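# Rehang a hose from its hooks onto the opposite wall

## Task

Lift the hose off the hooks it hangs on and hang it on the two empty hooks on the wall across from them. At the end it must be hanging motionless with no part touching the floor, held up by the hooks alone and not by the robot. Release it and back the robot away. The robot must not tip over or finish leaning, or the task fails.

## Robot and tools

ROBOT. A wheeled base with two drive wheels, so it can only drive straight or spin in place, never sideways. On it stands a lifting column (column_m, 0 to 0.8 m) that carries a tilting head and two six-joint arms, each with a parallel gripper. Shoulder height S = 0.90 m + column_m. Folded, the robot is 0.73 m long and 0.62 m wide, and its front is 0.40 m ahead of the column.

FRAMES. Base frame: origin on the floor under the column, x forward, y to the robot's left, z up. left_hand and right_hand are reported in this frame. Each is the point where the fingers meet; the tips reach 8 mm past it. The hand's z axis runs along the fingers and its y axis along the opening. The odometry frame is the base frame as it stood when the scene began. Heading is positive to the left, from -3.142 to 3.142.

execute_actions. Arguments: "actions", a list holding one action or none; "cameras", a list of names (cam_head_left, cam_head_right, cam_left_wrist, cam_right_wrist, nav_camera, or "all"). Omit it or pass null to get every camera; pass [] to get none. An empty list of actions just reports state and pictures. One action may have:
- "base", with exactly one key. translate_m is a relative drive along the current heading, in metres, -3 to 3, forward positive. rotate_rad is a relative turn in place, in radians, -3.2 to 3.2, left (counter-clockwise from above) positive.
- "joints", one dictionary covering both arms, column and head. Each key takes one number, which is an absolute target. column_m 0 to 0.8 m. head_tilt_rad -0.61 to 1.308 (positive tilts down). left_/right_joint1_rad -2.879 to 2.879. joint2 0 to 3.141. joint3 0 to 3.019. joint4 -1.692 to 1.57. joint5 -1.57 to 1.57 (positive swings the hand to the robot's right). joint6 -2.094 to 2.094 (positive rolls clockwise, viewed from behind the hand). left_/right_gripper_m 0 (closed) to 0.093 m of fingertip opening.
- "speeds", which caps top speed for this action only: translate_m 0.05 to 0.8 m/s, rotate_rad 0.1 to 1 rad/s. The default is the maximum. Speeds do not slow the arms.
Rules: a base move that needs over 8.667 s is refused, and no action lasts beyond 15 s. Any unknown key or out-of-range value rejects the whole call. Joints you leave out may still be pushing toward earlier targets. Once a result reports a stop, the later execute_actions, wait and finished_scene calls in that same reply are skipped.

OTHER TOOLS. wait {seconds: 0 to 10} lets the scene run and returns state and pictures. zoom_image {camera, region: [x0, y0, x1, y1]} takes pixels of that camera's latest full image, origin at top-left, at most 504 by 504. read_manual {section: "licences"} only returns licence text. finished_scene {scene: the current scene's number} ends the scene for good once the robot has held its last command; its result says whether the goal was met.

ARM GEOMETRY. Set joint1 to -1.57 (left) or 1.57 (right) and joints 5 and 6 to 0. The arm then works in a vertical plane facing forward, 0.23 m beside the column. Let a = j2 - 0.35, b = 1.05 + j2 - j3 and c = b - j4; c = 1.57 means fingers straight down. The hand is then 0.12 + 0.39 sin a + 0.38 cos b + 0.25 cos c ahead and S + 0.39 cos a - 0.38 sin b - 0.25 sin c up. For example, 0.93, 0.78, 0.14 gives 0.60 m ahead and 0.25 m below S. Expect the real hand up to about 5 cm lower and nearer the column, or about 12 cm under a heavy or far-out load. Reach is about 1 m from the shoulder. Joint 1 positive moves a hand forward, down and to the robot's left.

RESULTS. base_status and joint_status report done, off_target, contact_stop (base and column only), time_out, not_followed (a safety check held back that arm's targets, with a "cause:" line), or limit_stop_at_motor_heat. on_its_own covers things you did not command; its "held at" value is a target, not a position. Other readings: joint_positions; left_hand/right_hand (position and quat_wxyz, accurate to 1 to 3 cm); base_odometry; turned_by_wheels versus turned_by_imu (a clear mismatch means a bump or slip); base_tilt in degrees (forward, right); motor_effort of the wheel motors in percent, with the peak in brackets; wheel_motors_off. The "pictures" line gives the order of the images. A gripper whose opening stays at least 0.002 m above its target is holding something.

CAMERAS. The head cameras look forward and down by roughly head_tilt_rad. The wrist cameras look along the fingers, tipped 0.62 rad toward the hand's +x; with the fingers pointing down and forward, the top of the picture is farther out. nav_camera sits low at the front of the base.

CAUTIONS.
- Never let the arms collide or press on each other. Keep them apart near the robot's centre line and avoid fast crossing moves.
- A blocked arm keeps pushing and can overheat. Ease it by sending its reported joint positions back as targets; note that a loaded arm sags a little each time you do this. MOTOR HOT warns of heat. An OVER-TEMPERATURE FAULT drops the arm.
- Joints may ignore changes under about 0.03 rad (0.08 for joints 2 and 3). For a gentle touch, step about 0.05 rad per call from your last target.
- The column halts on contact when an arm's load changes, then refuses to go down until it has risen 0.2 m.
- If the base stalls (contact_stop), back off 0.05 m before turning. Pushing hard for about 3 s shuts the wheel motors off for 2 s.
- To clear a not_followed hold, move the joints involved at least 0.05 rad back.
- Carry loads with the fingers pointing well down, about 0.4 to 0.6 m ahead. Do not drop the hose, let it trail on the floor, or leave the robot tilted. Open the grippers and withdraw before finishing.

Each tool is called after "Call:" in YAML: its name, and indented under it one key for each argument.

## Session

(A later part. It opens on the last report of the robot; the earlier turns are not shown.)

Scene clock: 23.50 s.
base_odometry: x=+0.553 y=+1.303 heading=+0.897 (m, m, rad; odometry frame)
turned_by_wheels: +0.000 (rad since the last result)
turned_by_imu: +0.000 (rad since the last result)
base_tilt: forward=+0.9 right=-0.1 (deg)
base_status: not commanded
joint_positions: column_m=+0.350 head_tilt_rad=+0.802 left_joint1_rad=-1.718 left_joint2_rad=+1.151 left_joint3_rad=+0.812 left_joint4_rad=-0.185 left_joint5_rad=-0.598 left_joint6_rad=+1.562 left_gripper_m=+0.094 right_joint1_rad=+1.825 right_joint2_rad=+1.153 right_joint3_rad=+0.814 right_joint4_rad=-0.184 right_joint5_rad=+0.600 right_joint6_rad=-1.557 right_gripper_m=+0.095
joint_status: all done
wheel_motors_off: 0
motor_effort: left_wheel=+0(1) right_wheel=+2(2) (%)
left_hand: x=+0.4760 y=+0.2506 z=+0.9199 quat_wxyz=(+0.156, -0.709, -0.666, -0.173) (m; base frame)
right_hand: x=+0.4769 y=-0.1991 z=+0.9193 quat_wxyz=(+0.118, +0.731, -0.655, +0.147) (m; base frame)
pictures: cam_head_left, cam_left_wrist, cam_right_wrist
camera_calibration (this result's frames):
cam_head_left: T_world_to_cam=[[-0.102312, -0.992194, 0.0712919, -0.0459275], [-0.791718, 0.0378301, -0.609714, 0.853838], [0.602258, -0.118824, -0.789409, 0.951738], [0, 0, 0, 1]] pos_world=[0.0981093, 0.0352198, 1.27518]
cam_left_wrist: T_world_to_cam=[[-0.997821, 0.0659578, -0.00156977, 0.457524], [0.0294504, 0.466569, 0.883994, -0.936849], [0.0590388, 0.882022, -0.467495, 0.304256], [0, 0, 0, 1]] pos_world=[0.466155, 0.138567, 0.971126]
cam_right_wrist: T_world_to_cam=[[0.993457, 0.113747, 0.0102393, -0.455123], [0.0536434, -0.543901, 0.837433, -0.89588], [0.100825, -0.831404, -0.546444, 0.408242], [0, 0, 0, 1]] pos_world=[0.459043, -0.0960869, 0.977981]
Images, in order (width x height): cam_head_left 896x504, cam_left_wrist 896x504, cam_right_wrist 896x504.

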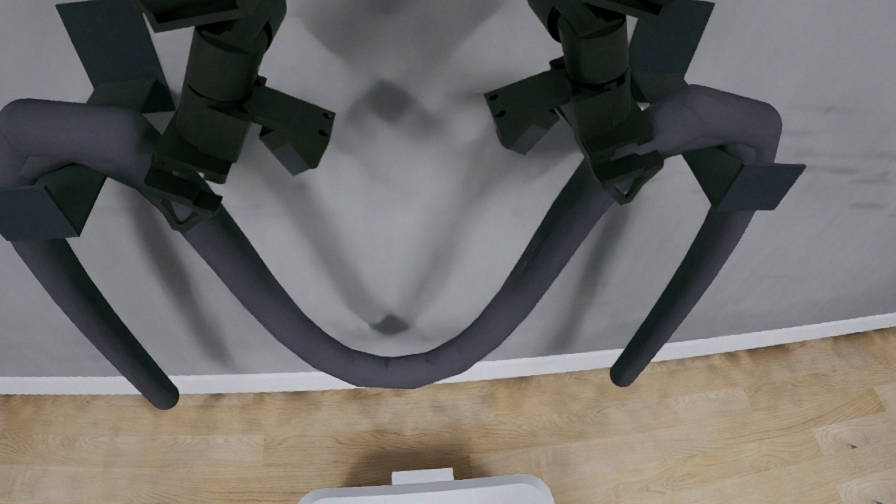

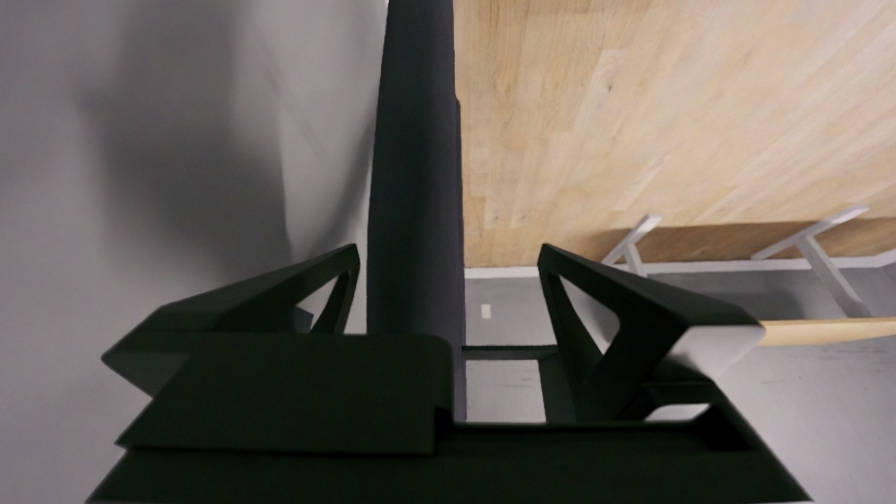

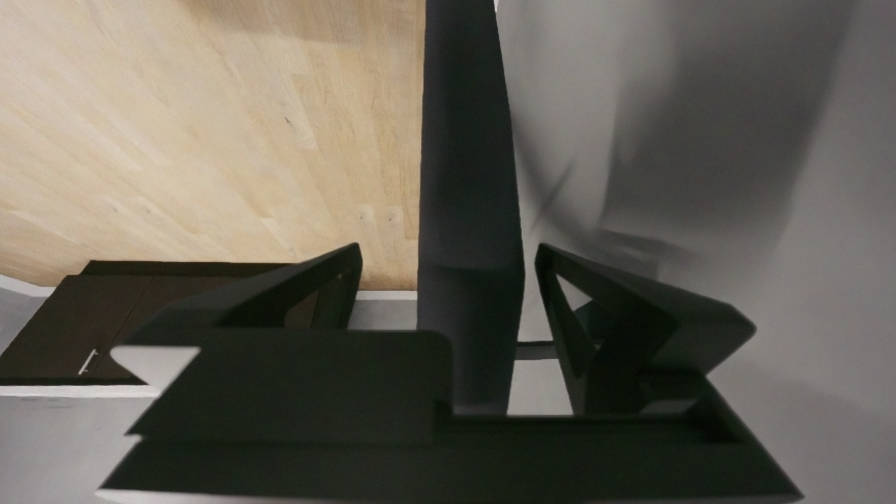

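Call:
execute_actions:
  actions:
    - {"joints":{"column_m":0.32}}
  cameras: []

Call:
execute_actions:
  actions:
    - {"joints":{"left_gripper_m":0.03,"right_gripper_m":0.03}}
  cameras: ["cam_head_left","cam_left_wrist","cam_right_wrist"]

Scene clock: 25.27 s.
base_odometry: x=+0.553 y=+1.303 heading=+0.897 (m, m, rad; odometry frame)
turned_by_wheels: +0.000 (rad since the last result)
turned_by_imu: +0.000 (rad since the last result)
base_tilt: forward=+1.0 right=-0.1 (deg)
base_status: not commanded
joint_positions: column_m=+0.320 head_tilt_rad=+0.802 left_joint1_rad=-1.718 left_joint2_rad=+1.151 left_joint3_rad=+0.812 left_joint4_rad=-0.185 left_joint5_rad=-0.598 left_joint6_rad=+1.562 left_gripper_m=+0.094 right_joint1_rad=+1.825 right_joint2_rad=+1.153 right_joint3_rad=+0.814 right_joint4_rad=-0.184 right_joint5_rad=+0.600 right_joint6_rad=-1.557 right_gripper_m=+0.095
joint_status: all done
wheel_motors_off: 0
motor_effort: left_wheel=-4(2) right_wheel=+3(3) (%)
left_hand: x=+0.4760 y=+0.2506 z=+0.8899 quat_wxyz=(+0.156, -0.709, -0.666, -0.173) (m; base frame)
right_hand: x=+0.4769 y=-0.1991 z=+0.8893 quat_wxyz=(+0.118, +0.731, -0.655, +0.147) (m; base frame)
pictures: none
No camera images: the call's "cameras" was empty. Leave "cameras" out to get every camera's image.

Scene clock: 25.90 s.
base_odometry: x=+0.553 y=+1.303 heading=+0.897 (m, m, rad; odometry frame)
turned_by_wheels: +0.000 (rad since the last result)
turned_by_imu: +0.000 (rad since the last result)
base_tilt: forward=+0.9 right=-0.1 (deg)
base_status: not commanded
joint_positions: column_m=+0.320 head_tilt_rad=+0.802 left_joint1_rad=-1.718 left_joint2_rad=+1.151 left_joint3_rad=+0.812 left_joint4_rad=-0.182 left_joint5_rad=-0.597 left_joint6_rad=+1.564 left_gripper_m=+0.030 right_joint1_rad=+1.825 right_joint2_rad=+1.153 right_joint3_rad=+0.814 right_joint4_rad=-0.181 right_joint5_rad=+0.597 right_joint6_rad=-1.563 right_gripper_m=+0.059
joint_status: right_gripper_m off_target (ended at +0.059, target +0.030); the others done
wheel_motors_off: 0
motor_effort: left_wheel=-3(2) right_wheel=+2(3) (%)
left_hand: x=+0.4767 y=+0.2503 z=+0.8897 quat_wxyz=(+0.155, -0.709, -0.665, -0.174) (m; base frame)
right_hand: x=+0.4775 y=-0.1986 z=+0.8892 quat_wxyz=(+0.117, +0.733, -0.654, +0.147) (m; base frame)
pictures: cam_head_left, cam_left_wrist, cam_right_wrist
camera_calibration (this result's frames):
cam_head_left: T_world_to_cam=[[-0.102312, -0.992194, 0.0712919, -0.0437876], [-0.791718, 0.0378301, -0.609714, 0.835537], [0.602258, -0.118824, -0.789409, 0.928042], [0, 0, 0, 1]] pos_world=[0.0981093, 0.0352198, 1.24517]
cam_left_wrist: T_world_to_cam=[[-0.997683, 0.067953, -0.00337742, 0.459179], [0.0288831, 0.467961, 0.883277, -0.90954], [0.0616019, 0.881133, -0.468839, 0.290577], [0, 0, 0, 1]] pos_world=[0.466485, 0.13839, 0.941161]
cam_right_wrist: T_world_to_cam=[[0.992825, 0.119086, 0.0107976, -0.454606], [0.0563756, -0.545808, 0.836012, -0.870786], [0.105451, -0.829405, -0.548605, 0.392223], [0, 0, 0, 1]] pos_world=[0.459075, -0.0958332, 0.948072]
Images, in order (width x height): cam_head_left 896x504, cam_left_wrist 896x504, cam_right_wrist 896x504.

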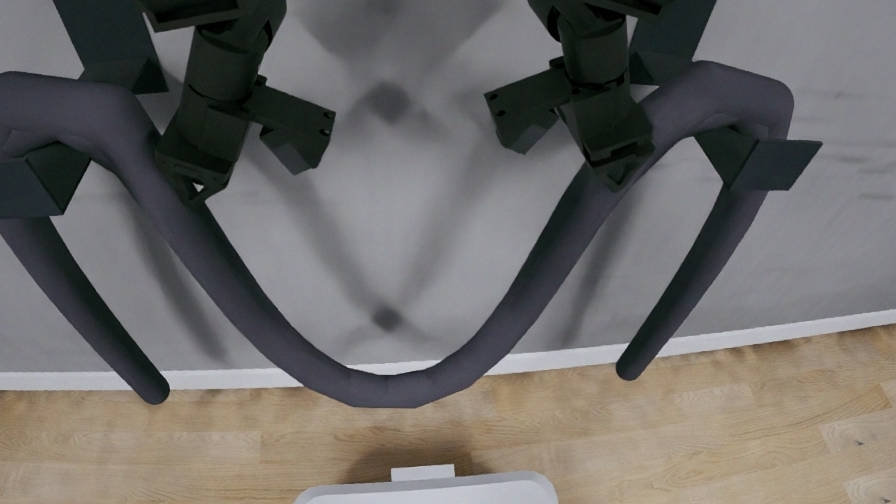

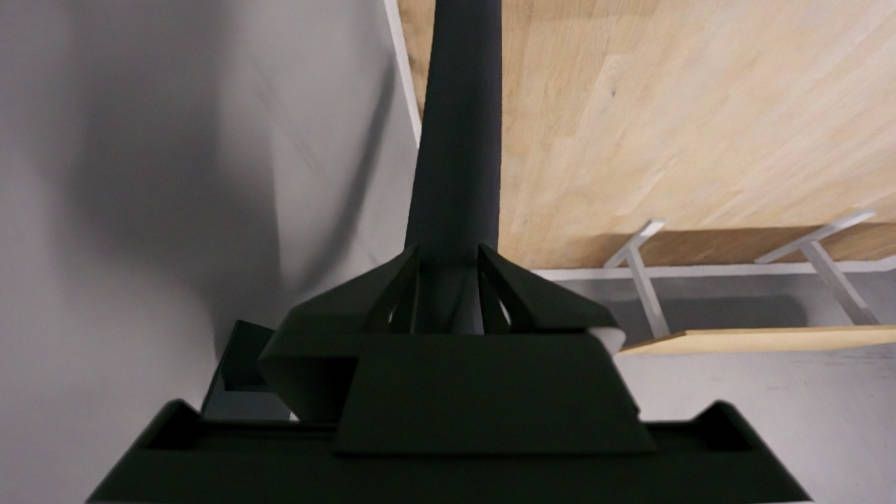

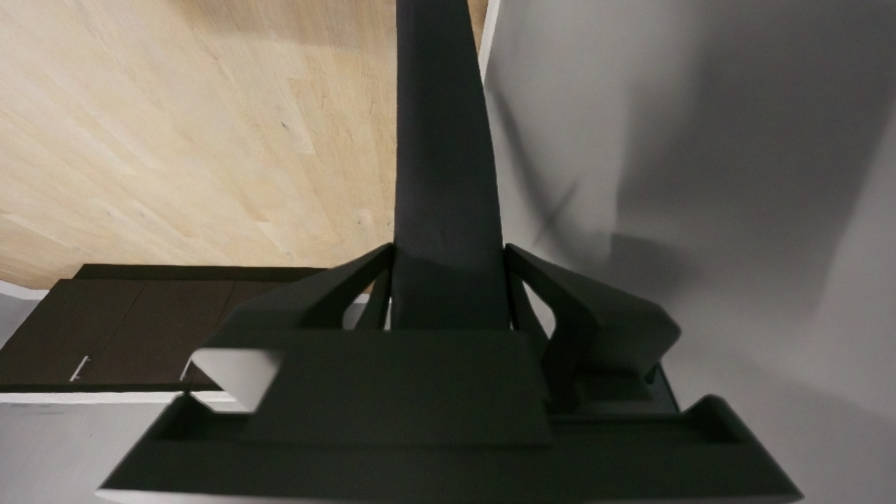

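Call:
execute_actions:
  actions:
    - {"joints":{"left_gripper_m":0.093,"right_gripper_m":0.045}}
  cameras: []

Call:
execute_actions:
  actions:
    - {"joints":{"left_joint1_rad":-1.66,"left_joint2_rad":1.25,"left_joint4_rad":-0.08}}
  cameras: ["cam_head_left","cam_left_wrist"]

Scene clock: 27.27 s.
base_odometry: x=+0.553 y=+1.303 heading=+0.897 (m, m, rad; odometry frame)
turned_by_wheels: +0.000 (rad since the last result)
turned_by_imu: +0.000 (rad since the last result)
base_tilt: forward=+0.9 right=-0.1 (deg)
base_status: not commanded
joint_positions: column_m=+0.320 head_tilt_rad=+0.802 left_joint1_rad=-1.718 left_joint2_rad=+1.151 left_joint3_rad=+0.812 left_joint4_rad=-0.182 left_joint5_rad=-0.597 left_joint6_rad=+1.564 left_gripper_m=+0.093 right_joint1_rad=+1.825 right_joint2_rad=+1.153 right_joint3_rad=+0.814 right_joint4_rad=-0.181 right_joint5_rad=+0.597 right_joint6_rad=-1.564 right_gripper_m=+0.059
joint_status: right_gripper_m off_target (ended at +0.059, target +0.045); the others done
wheel_motors_off: 0
motor_effort: left_wheel=-3(1) right_wheel=+2(3) (%)
left_hand: x=+0.4767 y=+0.2503 z=+0.8897 quat_wxyz=(+0.155, -0.709, -0.665, -0.174) (m; base frame)
right_hand: x=+0.4775 y=-0.1986 z=+0.8892 quat_wxyz=(+0.117, +0.733, -0.654, +0.147) (m; base frame)
pictures: none
No camera images: the call's "cameras" was empty. Leave "cameras" out to get every camera's image.

Scene clock: 28.03 s.
base_odometry: x=+0.553 y=+1.303 heading=+0.897 (m, m, rad; odometry frame)
turned_by_wheels: +0.000 (rad since the last result)
turned_by_imu: +0.000 (rad since the last result)
base_tilt: forward=+0.9 right=-0.1 (deg)
base_status: not commanded
joint_positions: column_m=+0.320 head_tilt_rad=+0.802 left_joint1_rad=-1.661 left_joint2_rad=+1.247 left_joint3_rad=+0.812 left_joint4_rad=-0.081 left_joint5_rad=-0.597 left_joint6_rad=+1.565 left_gripper_m=+0.093 right_joint1_rad=+1.825 right_joint2_rad=+1.153 right_joint3_rad=+0.814 right_joint4_rad=-0.181 right_joint5_rad=+0.597 right_joint6_rad=-1.564 right_gripper_m=+0.059
joint_status: all done
wheel_motors_off: 0
motor_effort: left_wheel=-3(3) right_wheel=+2(3) (%)
left_hand: x=+0.4644 y=+0.2759 z=+0.8588 quat_wxyz=(+0.174, -0.696, -0.671, -0.189) (m; base frame)
right_hand: x=+0.4775 y=-0.1986 z=+0.8892 quat_wxyz=(+0.117, +0.733, -0.653, +0.147) (m; base frame)
pictures: cam_head_left, cam_left_wrist
camera_calibration (this result's frames):
cam_head_left: T_world_to_cam=[[-0.102312, -0.992194, 0.0712919, -0.0437876], [-0.791718, 0.0378301, -0.609714, 0.835537], [0.602258, -0.118824, -0.789409, 0.928042], [0, 0, 0, 1]] pos_world=[0.0981093, 0.0352198, 1.24517]
cam_left_wrist: T_world_to_cam=[[-0.999189, 0.0399746, -0.0049149, 0.454845], [0.0125249, 0.424386, 0.905395, -0.893191], [0.0382786, 0.904598, -0.424543, 0.220602], [0, 0, 0, 1]] pos_world=[0.457219, 0.16132, 0.904581]
Images, in order (width x height): cam_head_left 896x504, cam_left_wrist 896x504.

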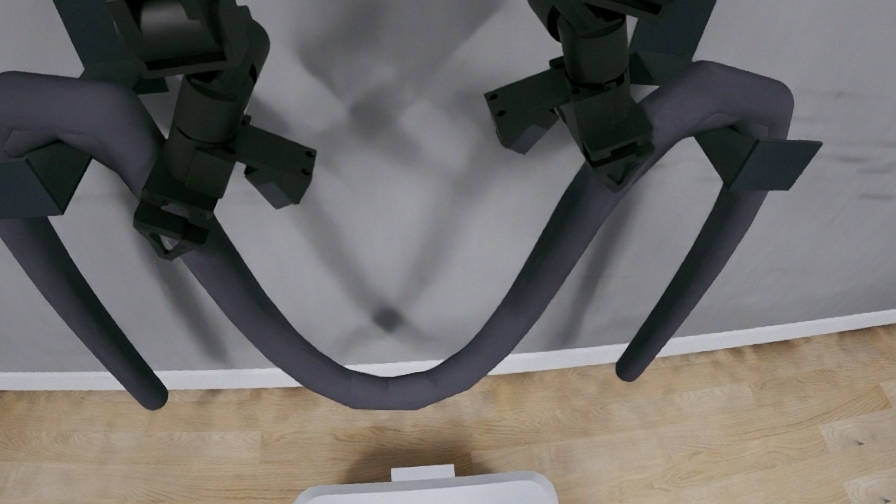

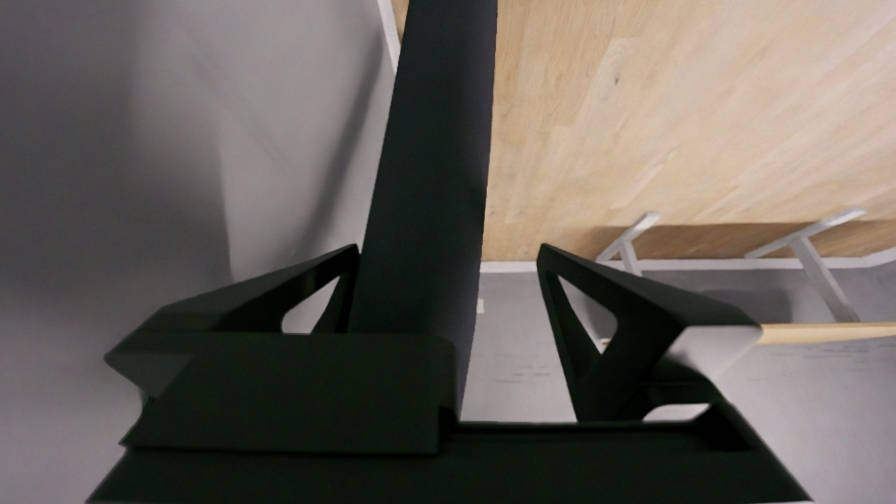

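Call:
execute_actions:
  actions:
    - {"joints":{"left_joint3_rad":0.90,"left_joint4_rad":-0.14}}
  cameras: []

Call:
execute_actions:
  actions:
    - {"joints":{"left_gripper_m":0.045}}
  cameras: ["cam_head_left","cam_left_wrist"]

Scene clock: 29.53 s.
base_odometry: x=+0.553 y=+1.303 heading=+0.897 (m, m, rad; odometry frame)
turned_by_wheels: +0.000 (rad since the last result)
turned_by_imu: +0.000 (rad since the last result)
base_tilt: forward=+0.9 right=-0.2 (deg)
base_status: not commanded
joint_positions: column_m=+0.320 head_tilt_rad=+0.802 left_joint1_rad=-1.661 left_joint2_rad=+1.247 left_joint3_rad=+0.895 left_joint4_rad=-0.134 left_joint5_rad=-0.597 left_joint6_rad=+1.566 left_gripper_m=+0.093 right_joint1_rad=+1.825 right_joint2_rad=+1.153 right_joint3_rad=+0.814 right_joint4_rad=-0.181 right_joint5_rad=+0.597 right_joint6_rad=-1.564 right_gripper_m=+0.059
joint_status: all done
wheel_motors_off: 0
motor_effort: left_wheel=-2(2) right_wheel=+3(3) (%)
left_hand: x=+0.5021 y=+0.2743 z=+0.8631 quat_wxyz=(+0.163, -0.692, -0.674, -0.199) (m; base frame)
right_hand: x=+0.4775 y=-0.1986 z=+0.8892 quat_wxyz=(+0.117, +0.733, -0.653, +0.147) (m; base frame)
pictures: none
No camera images: the call's "cameras" was empty. Leave "cameras" out to get every camera's image.

Scene clock: 30.13 s.
base_odometry: x=+0.553 y=+1.303 heading=+0.897 (m, m, rad; odometry frame)
turned_by_wheels: +0.000 (rad since the last result)
turned_by_imu: +0.000 (rad since the last result)
base_tilt: forward=+1.0 right=-0.2 (deg)
base_status: not commanded
joint_positions: column_m=+0.320 head_tilt_rad=+0.802 left_joint1_rad=-1.661 left_joint2_rad=+1.247 left_joint3_rad=+0.895 left_joint4_rad=-0.134 left_joint5_rad=-0.597 left_joint6_rad=+1.566 left_gripper_m=+0.059 right_joint1_rad=+1.825 right_joint2_rad=+1.153 right_joint3_rad=+0.814 right_joint4_rad=-0.181 right_joint5_rad=+0.597 right_joint6_rad=-1.564 right_gripper_m=+0.059
joint_status: left_gripper_m off_target (ended at +0.059, target +0.045)
wheel_motors_off: 0
motor_effort: left_wheel=+0(2) right_wheel=+2(3) (%)
left_hand: x=+0.5021 y=+0.2741 z=+0.8631 quat_wxyz=(+0.163, -0.693, -0.674, -0.199) (m; base frame)
right_hand: x=+0.4775 y=-0.1986 z=+0.8892 quat_wxyz=(+0.117, +0.733, -0.653, +0.147) (m; base frame)
pictures: cam_head_left, cam_left_wrist
camera_calibration (this result's frames):
cam_head_left: T_world_to_cam=[[-0.102312, -0.992194, 0.0712919, -0.0437876], [-0.791718, 0.0378301, -0.609714, 0.835537], [0.602258, -0.118824, -0.789409, 0.928042], [0, 0, 0, 1]] pos_world=[0.0981093, 0.0352198, 1.24517]
cam_left_wrist: T_world_to_cam=[[-0.998678, 0.0386887, -0.0338396, 0.517645], [-0.0141407, 0.426152, 0.904541, -0.883134], [0.0494163, 0.903824, -0.425042, 0.217612], [0, 0, 0, 1]] pos_world=[0.493719, 0.15964, 0.908842]
Images, in order (width x height): cam_head_left 896x504, cam_left_wrist 896x504.

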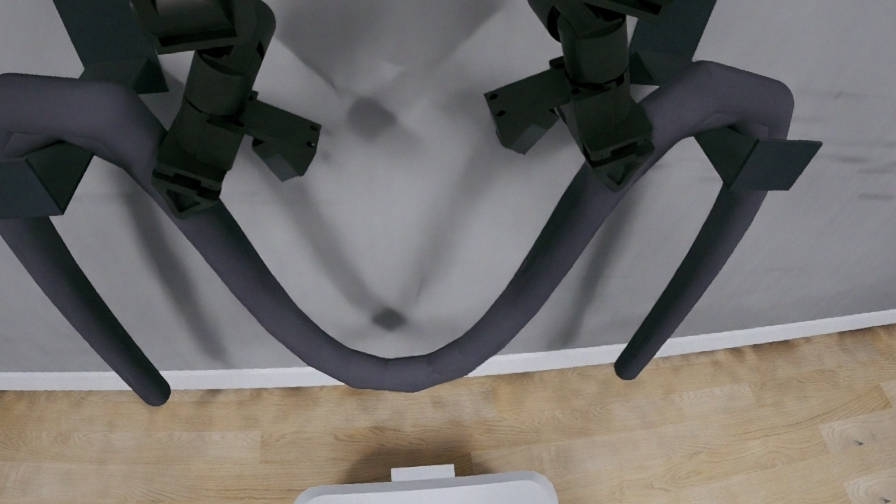

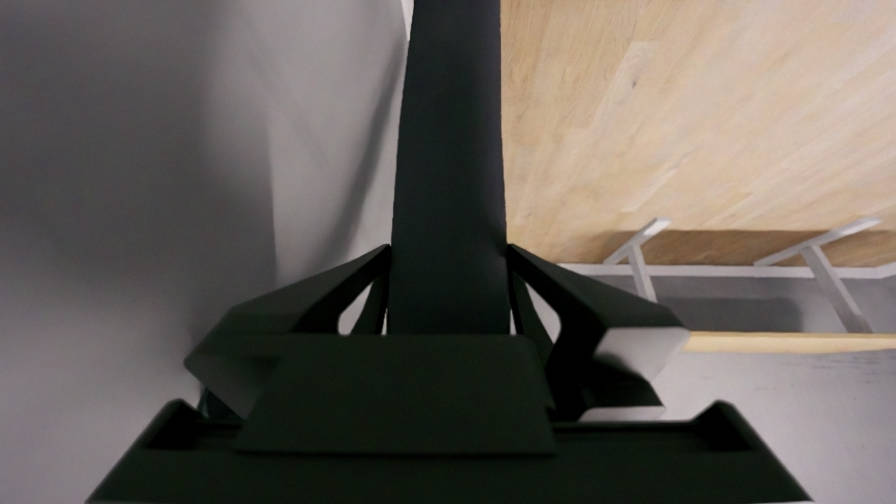

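Both gripped. Test lift.

Call:
execute_actions:
  actions:
    - {"joints":{"column_m":0.37}}
  cameras: ["cam_head_left","cam_left_wrist","cam_right_wrist"]

Scene clock: 31.80 s.
base_odometry: x=+0.553 y=+1.303 heading=+0.897 (m, m, rad; odometry frame)
turned_by_wheels: +0.000 (rad since the last result)
turned_by_imu: +0.000 (rad since the last result)
base_tilt: forward=+1.0 right=-0.1 (deg)
base_status: not commanded
joint_positions: column_m=+0.370 head_tilt_rad=+0.802 left_joint1_rad=-1.674 left_joint2_rad=+1.252 left_joint3_rad=+0.895 left_joint4_rad=-0.134 left_joint5_rad=-0.586 left_joint6_rad=+1.566 left_gripper_m=+0.059 right_joint1_rad=+1.825 right_joint2_rad=+1.153 right_joint3_rad=+0.814 right_joint4_rad=-0.181 right_joint5_rad=+0.594 right_joint6_rad=-1.564 right_gripper_m=+0.059
joint_status: all done
wheel_motors_off: 0
motor_effort: left_wheel=-2(3) right_wheel=+3(4) (%)
left_hand: x=+0.5007 y=+0.2659 z=+0.9098 quat_wxyz=(+0.157, -0.697, -0.673, -0.190) (m; base frame)
right_hand: x=+0.4774 y=-0.1981 z=+0.9388 quat_wxyz=(+0.116, +0.734, -0.654, +0.146) (m; base frame)
pictures: cam_head_left, cam_left_wrist, cam_right_wrist
camera_calibration (this result's frames):
cam_head_left: T_world_to_cam=[[-0.102311, -0.992194, 0.0712934, -0.0473423], [-0.791727, 0.0378301, -0.609702, 0.865904], [0.602246, -0.118824, -0.789418, 0.967392], [0, 0, 0, 1]] pos_world=[0.0981084, 0.0352198, 1.295]
cam_left_wrist: T_world_to_cam=[[-0.998542, 0.0450746, -0.0296989, 0.512632], [-0.00652094, 0.445433, 0.895291, -0.92244], [0.0535838, 0.89418, -0.44449, 0.263178], [0, 0, 0, 1]] pos_world=[0.491767, 0.15245, 0.958057]
cam_right_wrist: T_world_to_cam=[[0.992741, 0.11981, 0.0105026, -0.454682], [0.0572996, -0.547937, 0.834555, -0.911566], [0.105743, -0.827895, -0.550825, 0.422068], [0, 0, 0, 1]] pos_world=[0.458983, -0.0955768, 0.998013]
Images, in order (width x height): cam_head_left 896x504, cam_left_wrist 896x504, cam_right_wrist 896x504.

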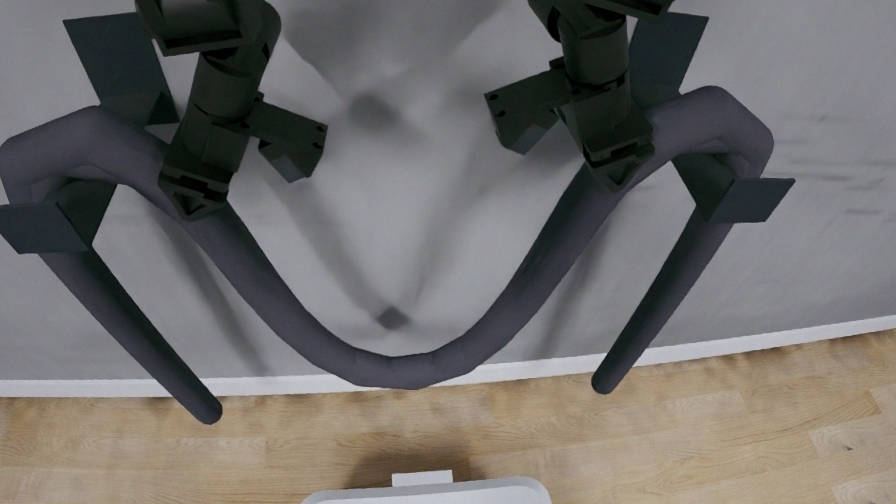

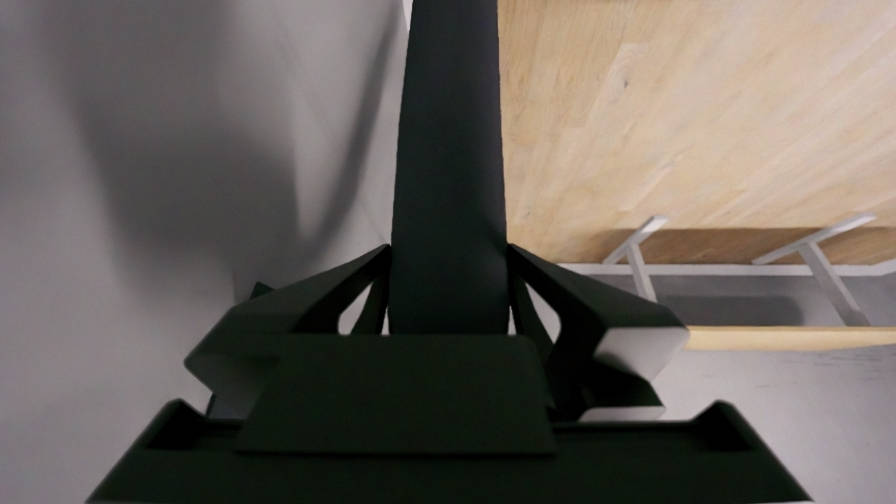

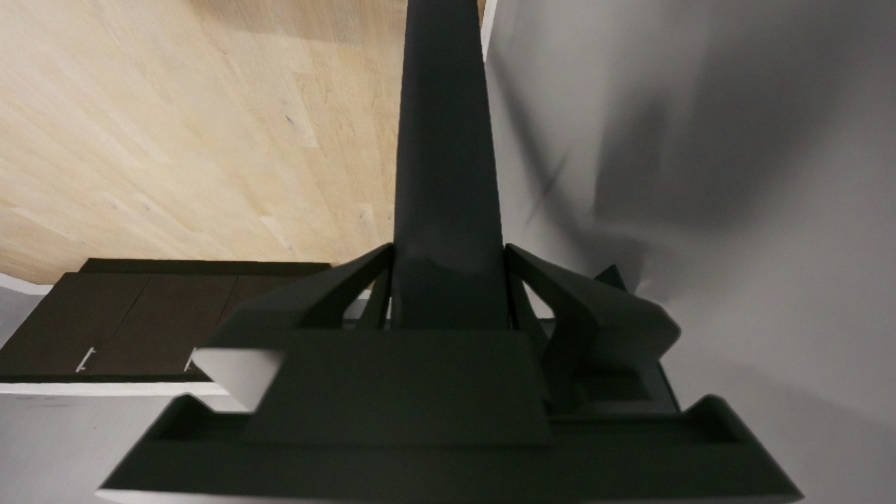

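Call:
execute_actions:
  actions:
    - {"joints":{"column_m":0.60,"left_joint2_rad":1.17,"left_joint4_rad":-0.21}}
  cameras: ["cam_head_left","cam_left_wrist","cam_right_wrist"]

Scene clock: 36.17 s.
base_odometry: x=+0.553 y=+1.303 heading=+0.897 (m, m, rad; odometry frame)
turned_by_wheels: +0.000 (rad since the last result)
turned_by_imu: +0.001 (rad since the last result)
base_tilt: forward=+0.9 right=-0.1 (deg)
base_status: not commanded
joint_positions: column_m=+0.600 head_tilt_rad=+0.802 left_joint1_rad=-1.648 left_joint2_rad=+1.190 left_joint3_rad=+0.895 left_joint4_rad=-0.206 left_joint5_rad=-0.589 left_joint6_rad=+1.566 left_gripper_m=+0.059 right_joint1_rad=+1.804 right_joint2_rad=+1.153 right_joint3_rad=+0.814 right_joint4_rad=-0.181 right_joint5_rad=+0.594 right_joint6_rad=-1.564 right_gripper_m=+0.058
joint_status: all done
wheel_motors_off: 0
motor_effort: left_wheel=-2(3) right_wheel=+3(3) (%)
left_hand: x=+0.5059 y=+0.2812 z=+1.1639 quat_wxyz=(+0.170, -0.692, -0.674, -0.194) (m; base frame)
right_hand: x=+0.4774 y=-0.2085 z=+1.1681 quat_wxyz=(+0.124, +0.729, -0.656, +0.151) (m; base frame)
pictures: cam_head_left, cam_left_wrist, cam_right_wrist
camera_calibration (this result's frames):
cam_head_left: T_world_to_cam=[[-0.102311, -0.992194, 0.0712935, -0.0637395], [-0.791727, 0.0378301, -0.609702, 1.00613], [0.602246, -0.118824, -0.789418, 1.14895], [0, 0, 0, 1]] pos_world=[0.0981084, 0.0352198, 1.52499]
cam_left_wrist: T_world_to_cam=[[-0.999261, 0.0334347, -0.0189409, 0.515761], [-0.00305056, 0.42233, 0.906437, -1.16492], [0.0383057, 0.905825, -0.421916, 0.340353], [0, 0, 0, 1]] pos_world=[0.498789, 0.166436, 1.2093]
cam_right_wrist: T_world_to_cam=[[0.993954, 0.10953, 0.00763295, -0.455198], [0.0522749, -0.533223, 0.844358, -1.11458], [0.0965524, -0.838854, -0.535725, 0.52429], [0, 0, 0, 1]] pos_world=[0.460089, -0.104659, 1.22545]
Images, in order (width x height): cam_head_left 896x504, cam_left_wrist 896x504, cam_right_wrist 896x504.

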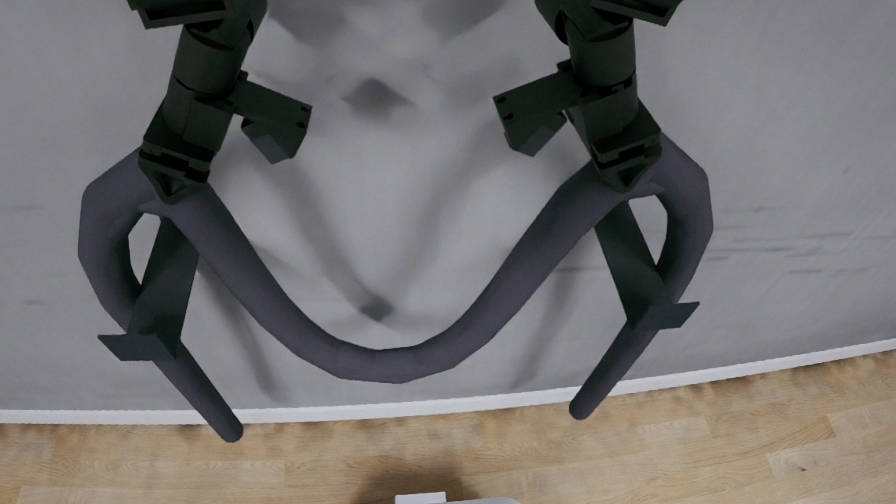

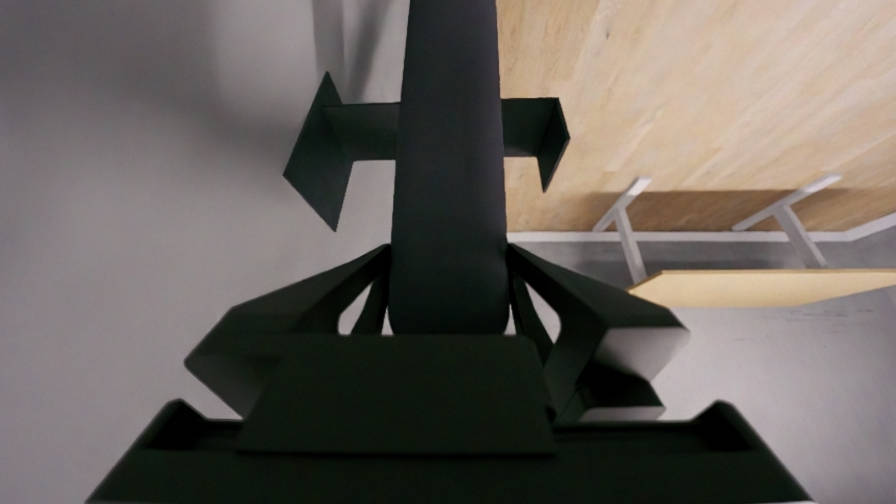

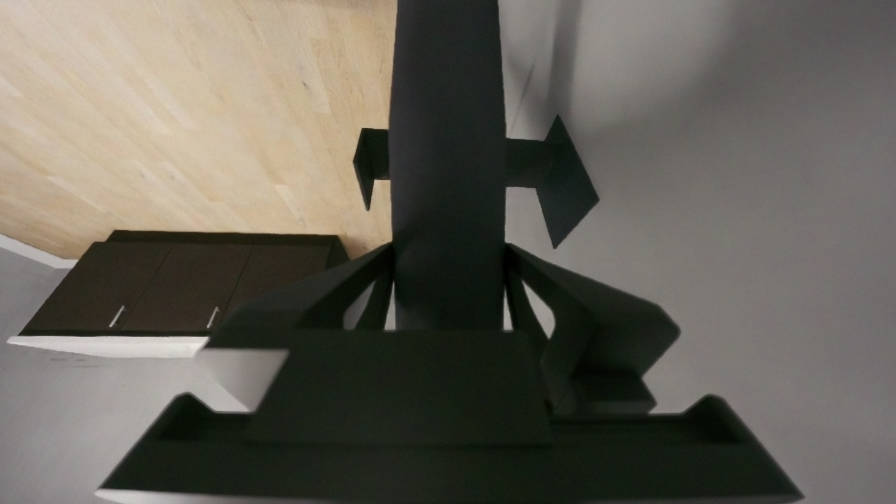

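Call:
execute_actions:
  actions:
    - {"joints":{"left_joint1_rad":-1.55,"right_joint1_rad":1.70}}
  cameras: ["cam_head_left","cam_head_right"]

Scene clock: 37.73 s.
base_odometry: x=+0.553 y=+1.303 heading=+0.897 (m, m, rad; odometry frame)
turned_by_wheels: +0.000 (rad since the last result)
turned_by_imu: +0.000 (rad since the last result)
base_tilt: forward=+1.0 right=-0.1 (deg)
base_status: not commanded
joint_positions: column_m=+0.600 head_tilt_rad=+0.802 left_joint1_rad=-1.550 left_joint2_rad=+1.190 left_joint3_rad=+0.895 left_joint4_rad=-0.206 left_joint5_rad=-0.580 left_joint6_rad=+1.566 left_gripper_m=+0.059 right_joint1_rad=+1.693 right_joint2_rad=+1.153 right_joint3_rad=+0.814 right_joint4_rad=-0.181 right_joint5_rad=+0.585 right_joint6_rad=-1.564 right_gripper_m=+0.058
joint_status: all done
wheel_motors_off: 0
motor_effort: left_wheel=-4(5) right_wheel=+2(3) (%)
left_hand: x=+0.5020 y=+0.3290 z=+1.1699 quat_wxyz=(+0.201, -0.668, -0.683, -0.216) (m; base frame)
right_hand: x=+0.4767 y=-0.2613 z=+1.1685 quat_wxyz=(+0.160, +0.705, -0.669, +0.176) (m; base frame)
pictures: cam_head_left, cam_head_right
camera_calibration (this result's frames):
cam_head_left: T_world_to_cam=[[-0.102311, -0.992194, 0.0712934, -0.0637394], [-0.791727, 0.0378301, -0.609702, 1.00613], [0.602246, -0.118824, -0.789418, 1.14895], [0, 0, 0, 1]] pos_world=[0.0981084, 0.0352198, 1.52499]
cam_head_right: T_world_to_cam=[[-0.101893, -0.992999, 0.0597593, -0.107953], [-0.791252, 0.0444891, -0.60987, 1.01064], [0.602942, -0.109426, -0.790245, 1.14472], [0, 0, 0, 1]] pos_world=[0.098472, -0.0268973, 1.52742]
Images, in order (width x height): cam_head_left 896x504, cam_head_right 896x504.

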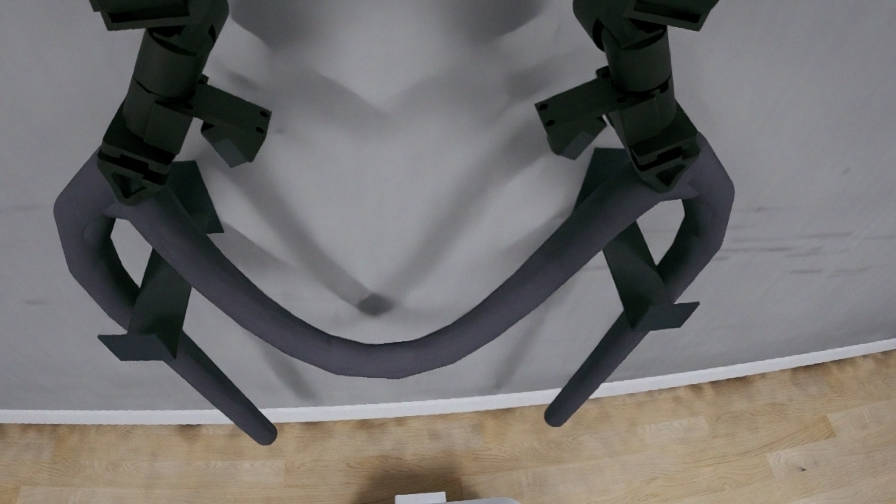

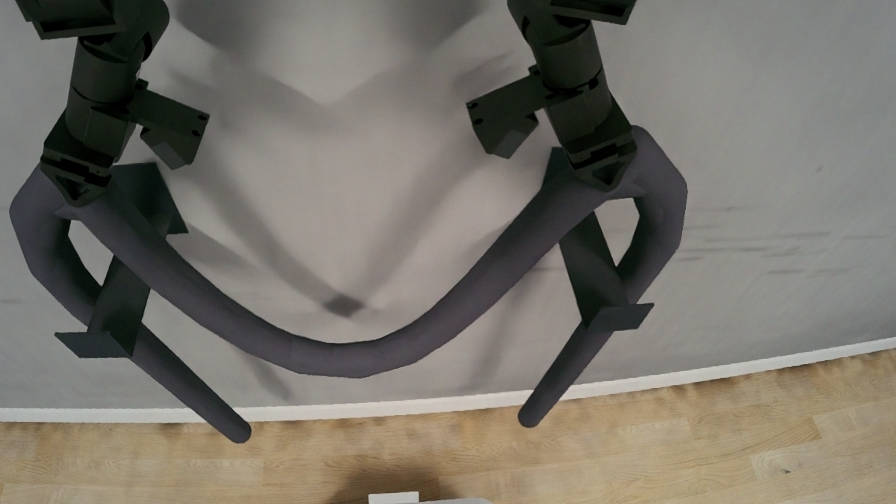

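Call:
execute_actions:
  actions:
    - {"joints":{"column_m":0.46}}
  cameras: ["cam_head_left","cam_left_wrist","cam_right_wrist"]

Scene clock: 41.23 s.
base_odometry: x=+0.553 y=+1.303 heading=+0.897 (m, m, rad; odometry frame)
turned_by_wheels: +0.000 (rad since the last result)
turned_by_imu: +0.001 (rad since the last result)
base_tilt: forward=+0.9 right=-0.1 (deg)
base_status: not commanded
joint_positions: column_m=+0.460 head_tilt_rad=+0.802 left_joint1_rad=-1.554 left_joint2_rad=+1.190 left_joint3_rad=+0.895 left_joint4_rad=-0.206 left_joint5_rad=-0.580 left_joint6_rad=+1.566 left_gripper_m=+0.059 right_joint1_rad=+1.693 right_joint2_rad=+1.153 right_joint3_rad=+0.814 right_joint4_rad=-0.181 right_joint5_rad=+0.589 right_joint6_rad=-1.564 right_gripper_m=+0.058
joint_status: all done
wheel_motors_off: 0
motor_effort: left_wheel=-3(2) right_wheel=+4(3) (%)
left_hand: x=+0.5022 y=+0.3270 z=+1.0297 quat_wxyz=(+0.200, -0.669, -0.683, -0.214) (m; base frame)
right_hand: x=+0.4768 y=-0.2618 z=+1.0289 quat_wxyz=(+0.161, +0.704, -0.668, +0.177) (m; base frame)
pictures: cam_head_left, cam_left_wrist, cam_right_wrist
camera_calibration (this result's frames):
cam_head_left: T_world_to_cam=[[-0.102311, -0.992194, 0.0712935, -0.0537723], [-0.791727, 0.0378301, -0.609702, 0.920894], [0.602246, -0.118824, -0.789418, 1.03859], [0, 0, 0, 1]] pos_world=[0.0981084, 0.0352198, 1.38519]
cam_left_wrist: T_world_to_cam=[[-0.999766, -0.0119483, -0.0180322, 0.522134], [-0.0211017, 0.355343, 0.934498, -1.06057], [-0.00475806, 0.93466, -0.355512, 0.18616], [0, 0, 0, 1]] pos_world=[0.500518, 0.209109, 1.0667]
cam_right_wrist: T_world_to_cam=[[0.99851, 0.054569, -0.000293729, -0.45607], [0.0252136, -0.456575, 0.889327, -1.03874], [0.0483956, -0.88801, -0.457271, 0.334391], [0, 0, 0, 1]] pos_world=[0.465398, -0.152433, 1.07655]
Images, in order (width x height): cam_head_left 896x504, cam_left_wrist 896x504, cam_right_wrist 896x504.

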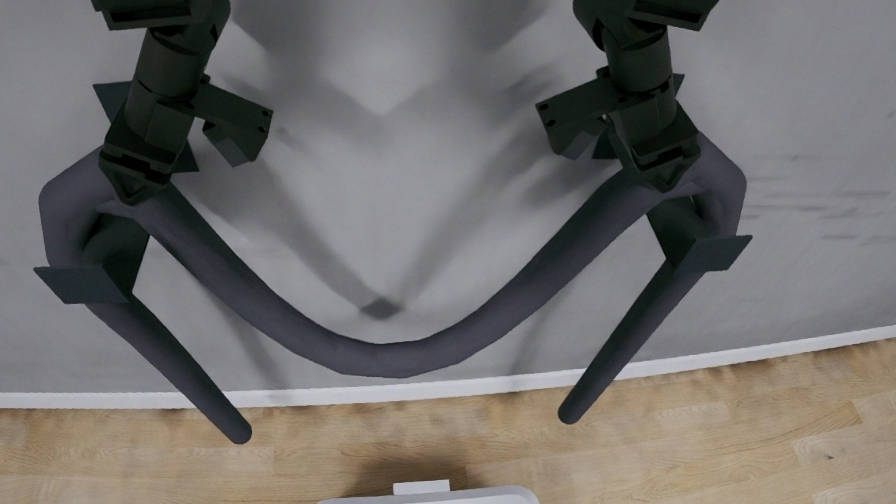

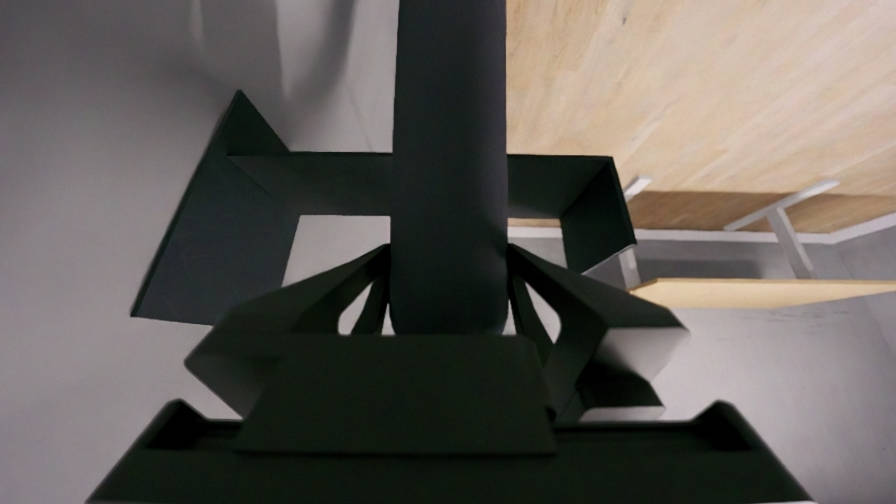

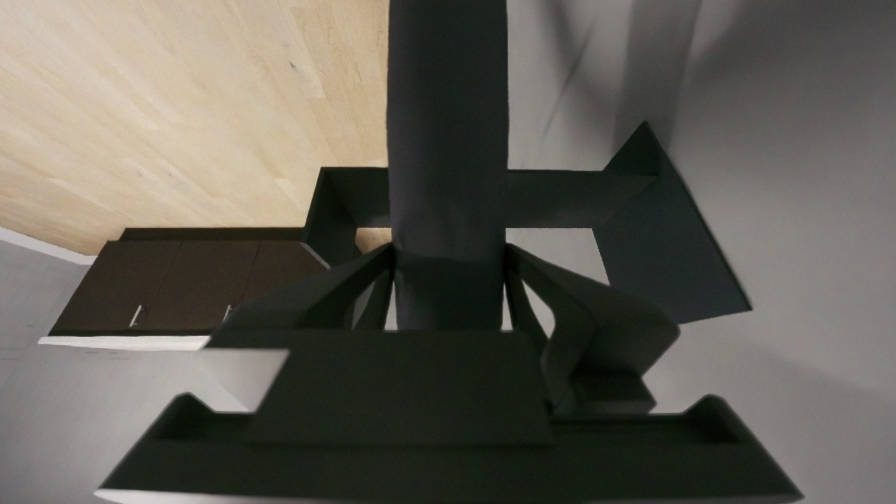

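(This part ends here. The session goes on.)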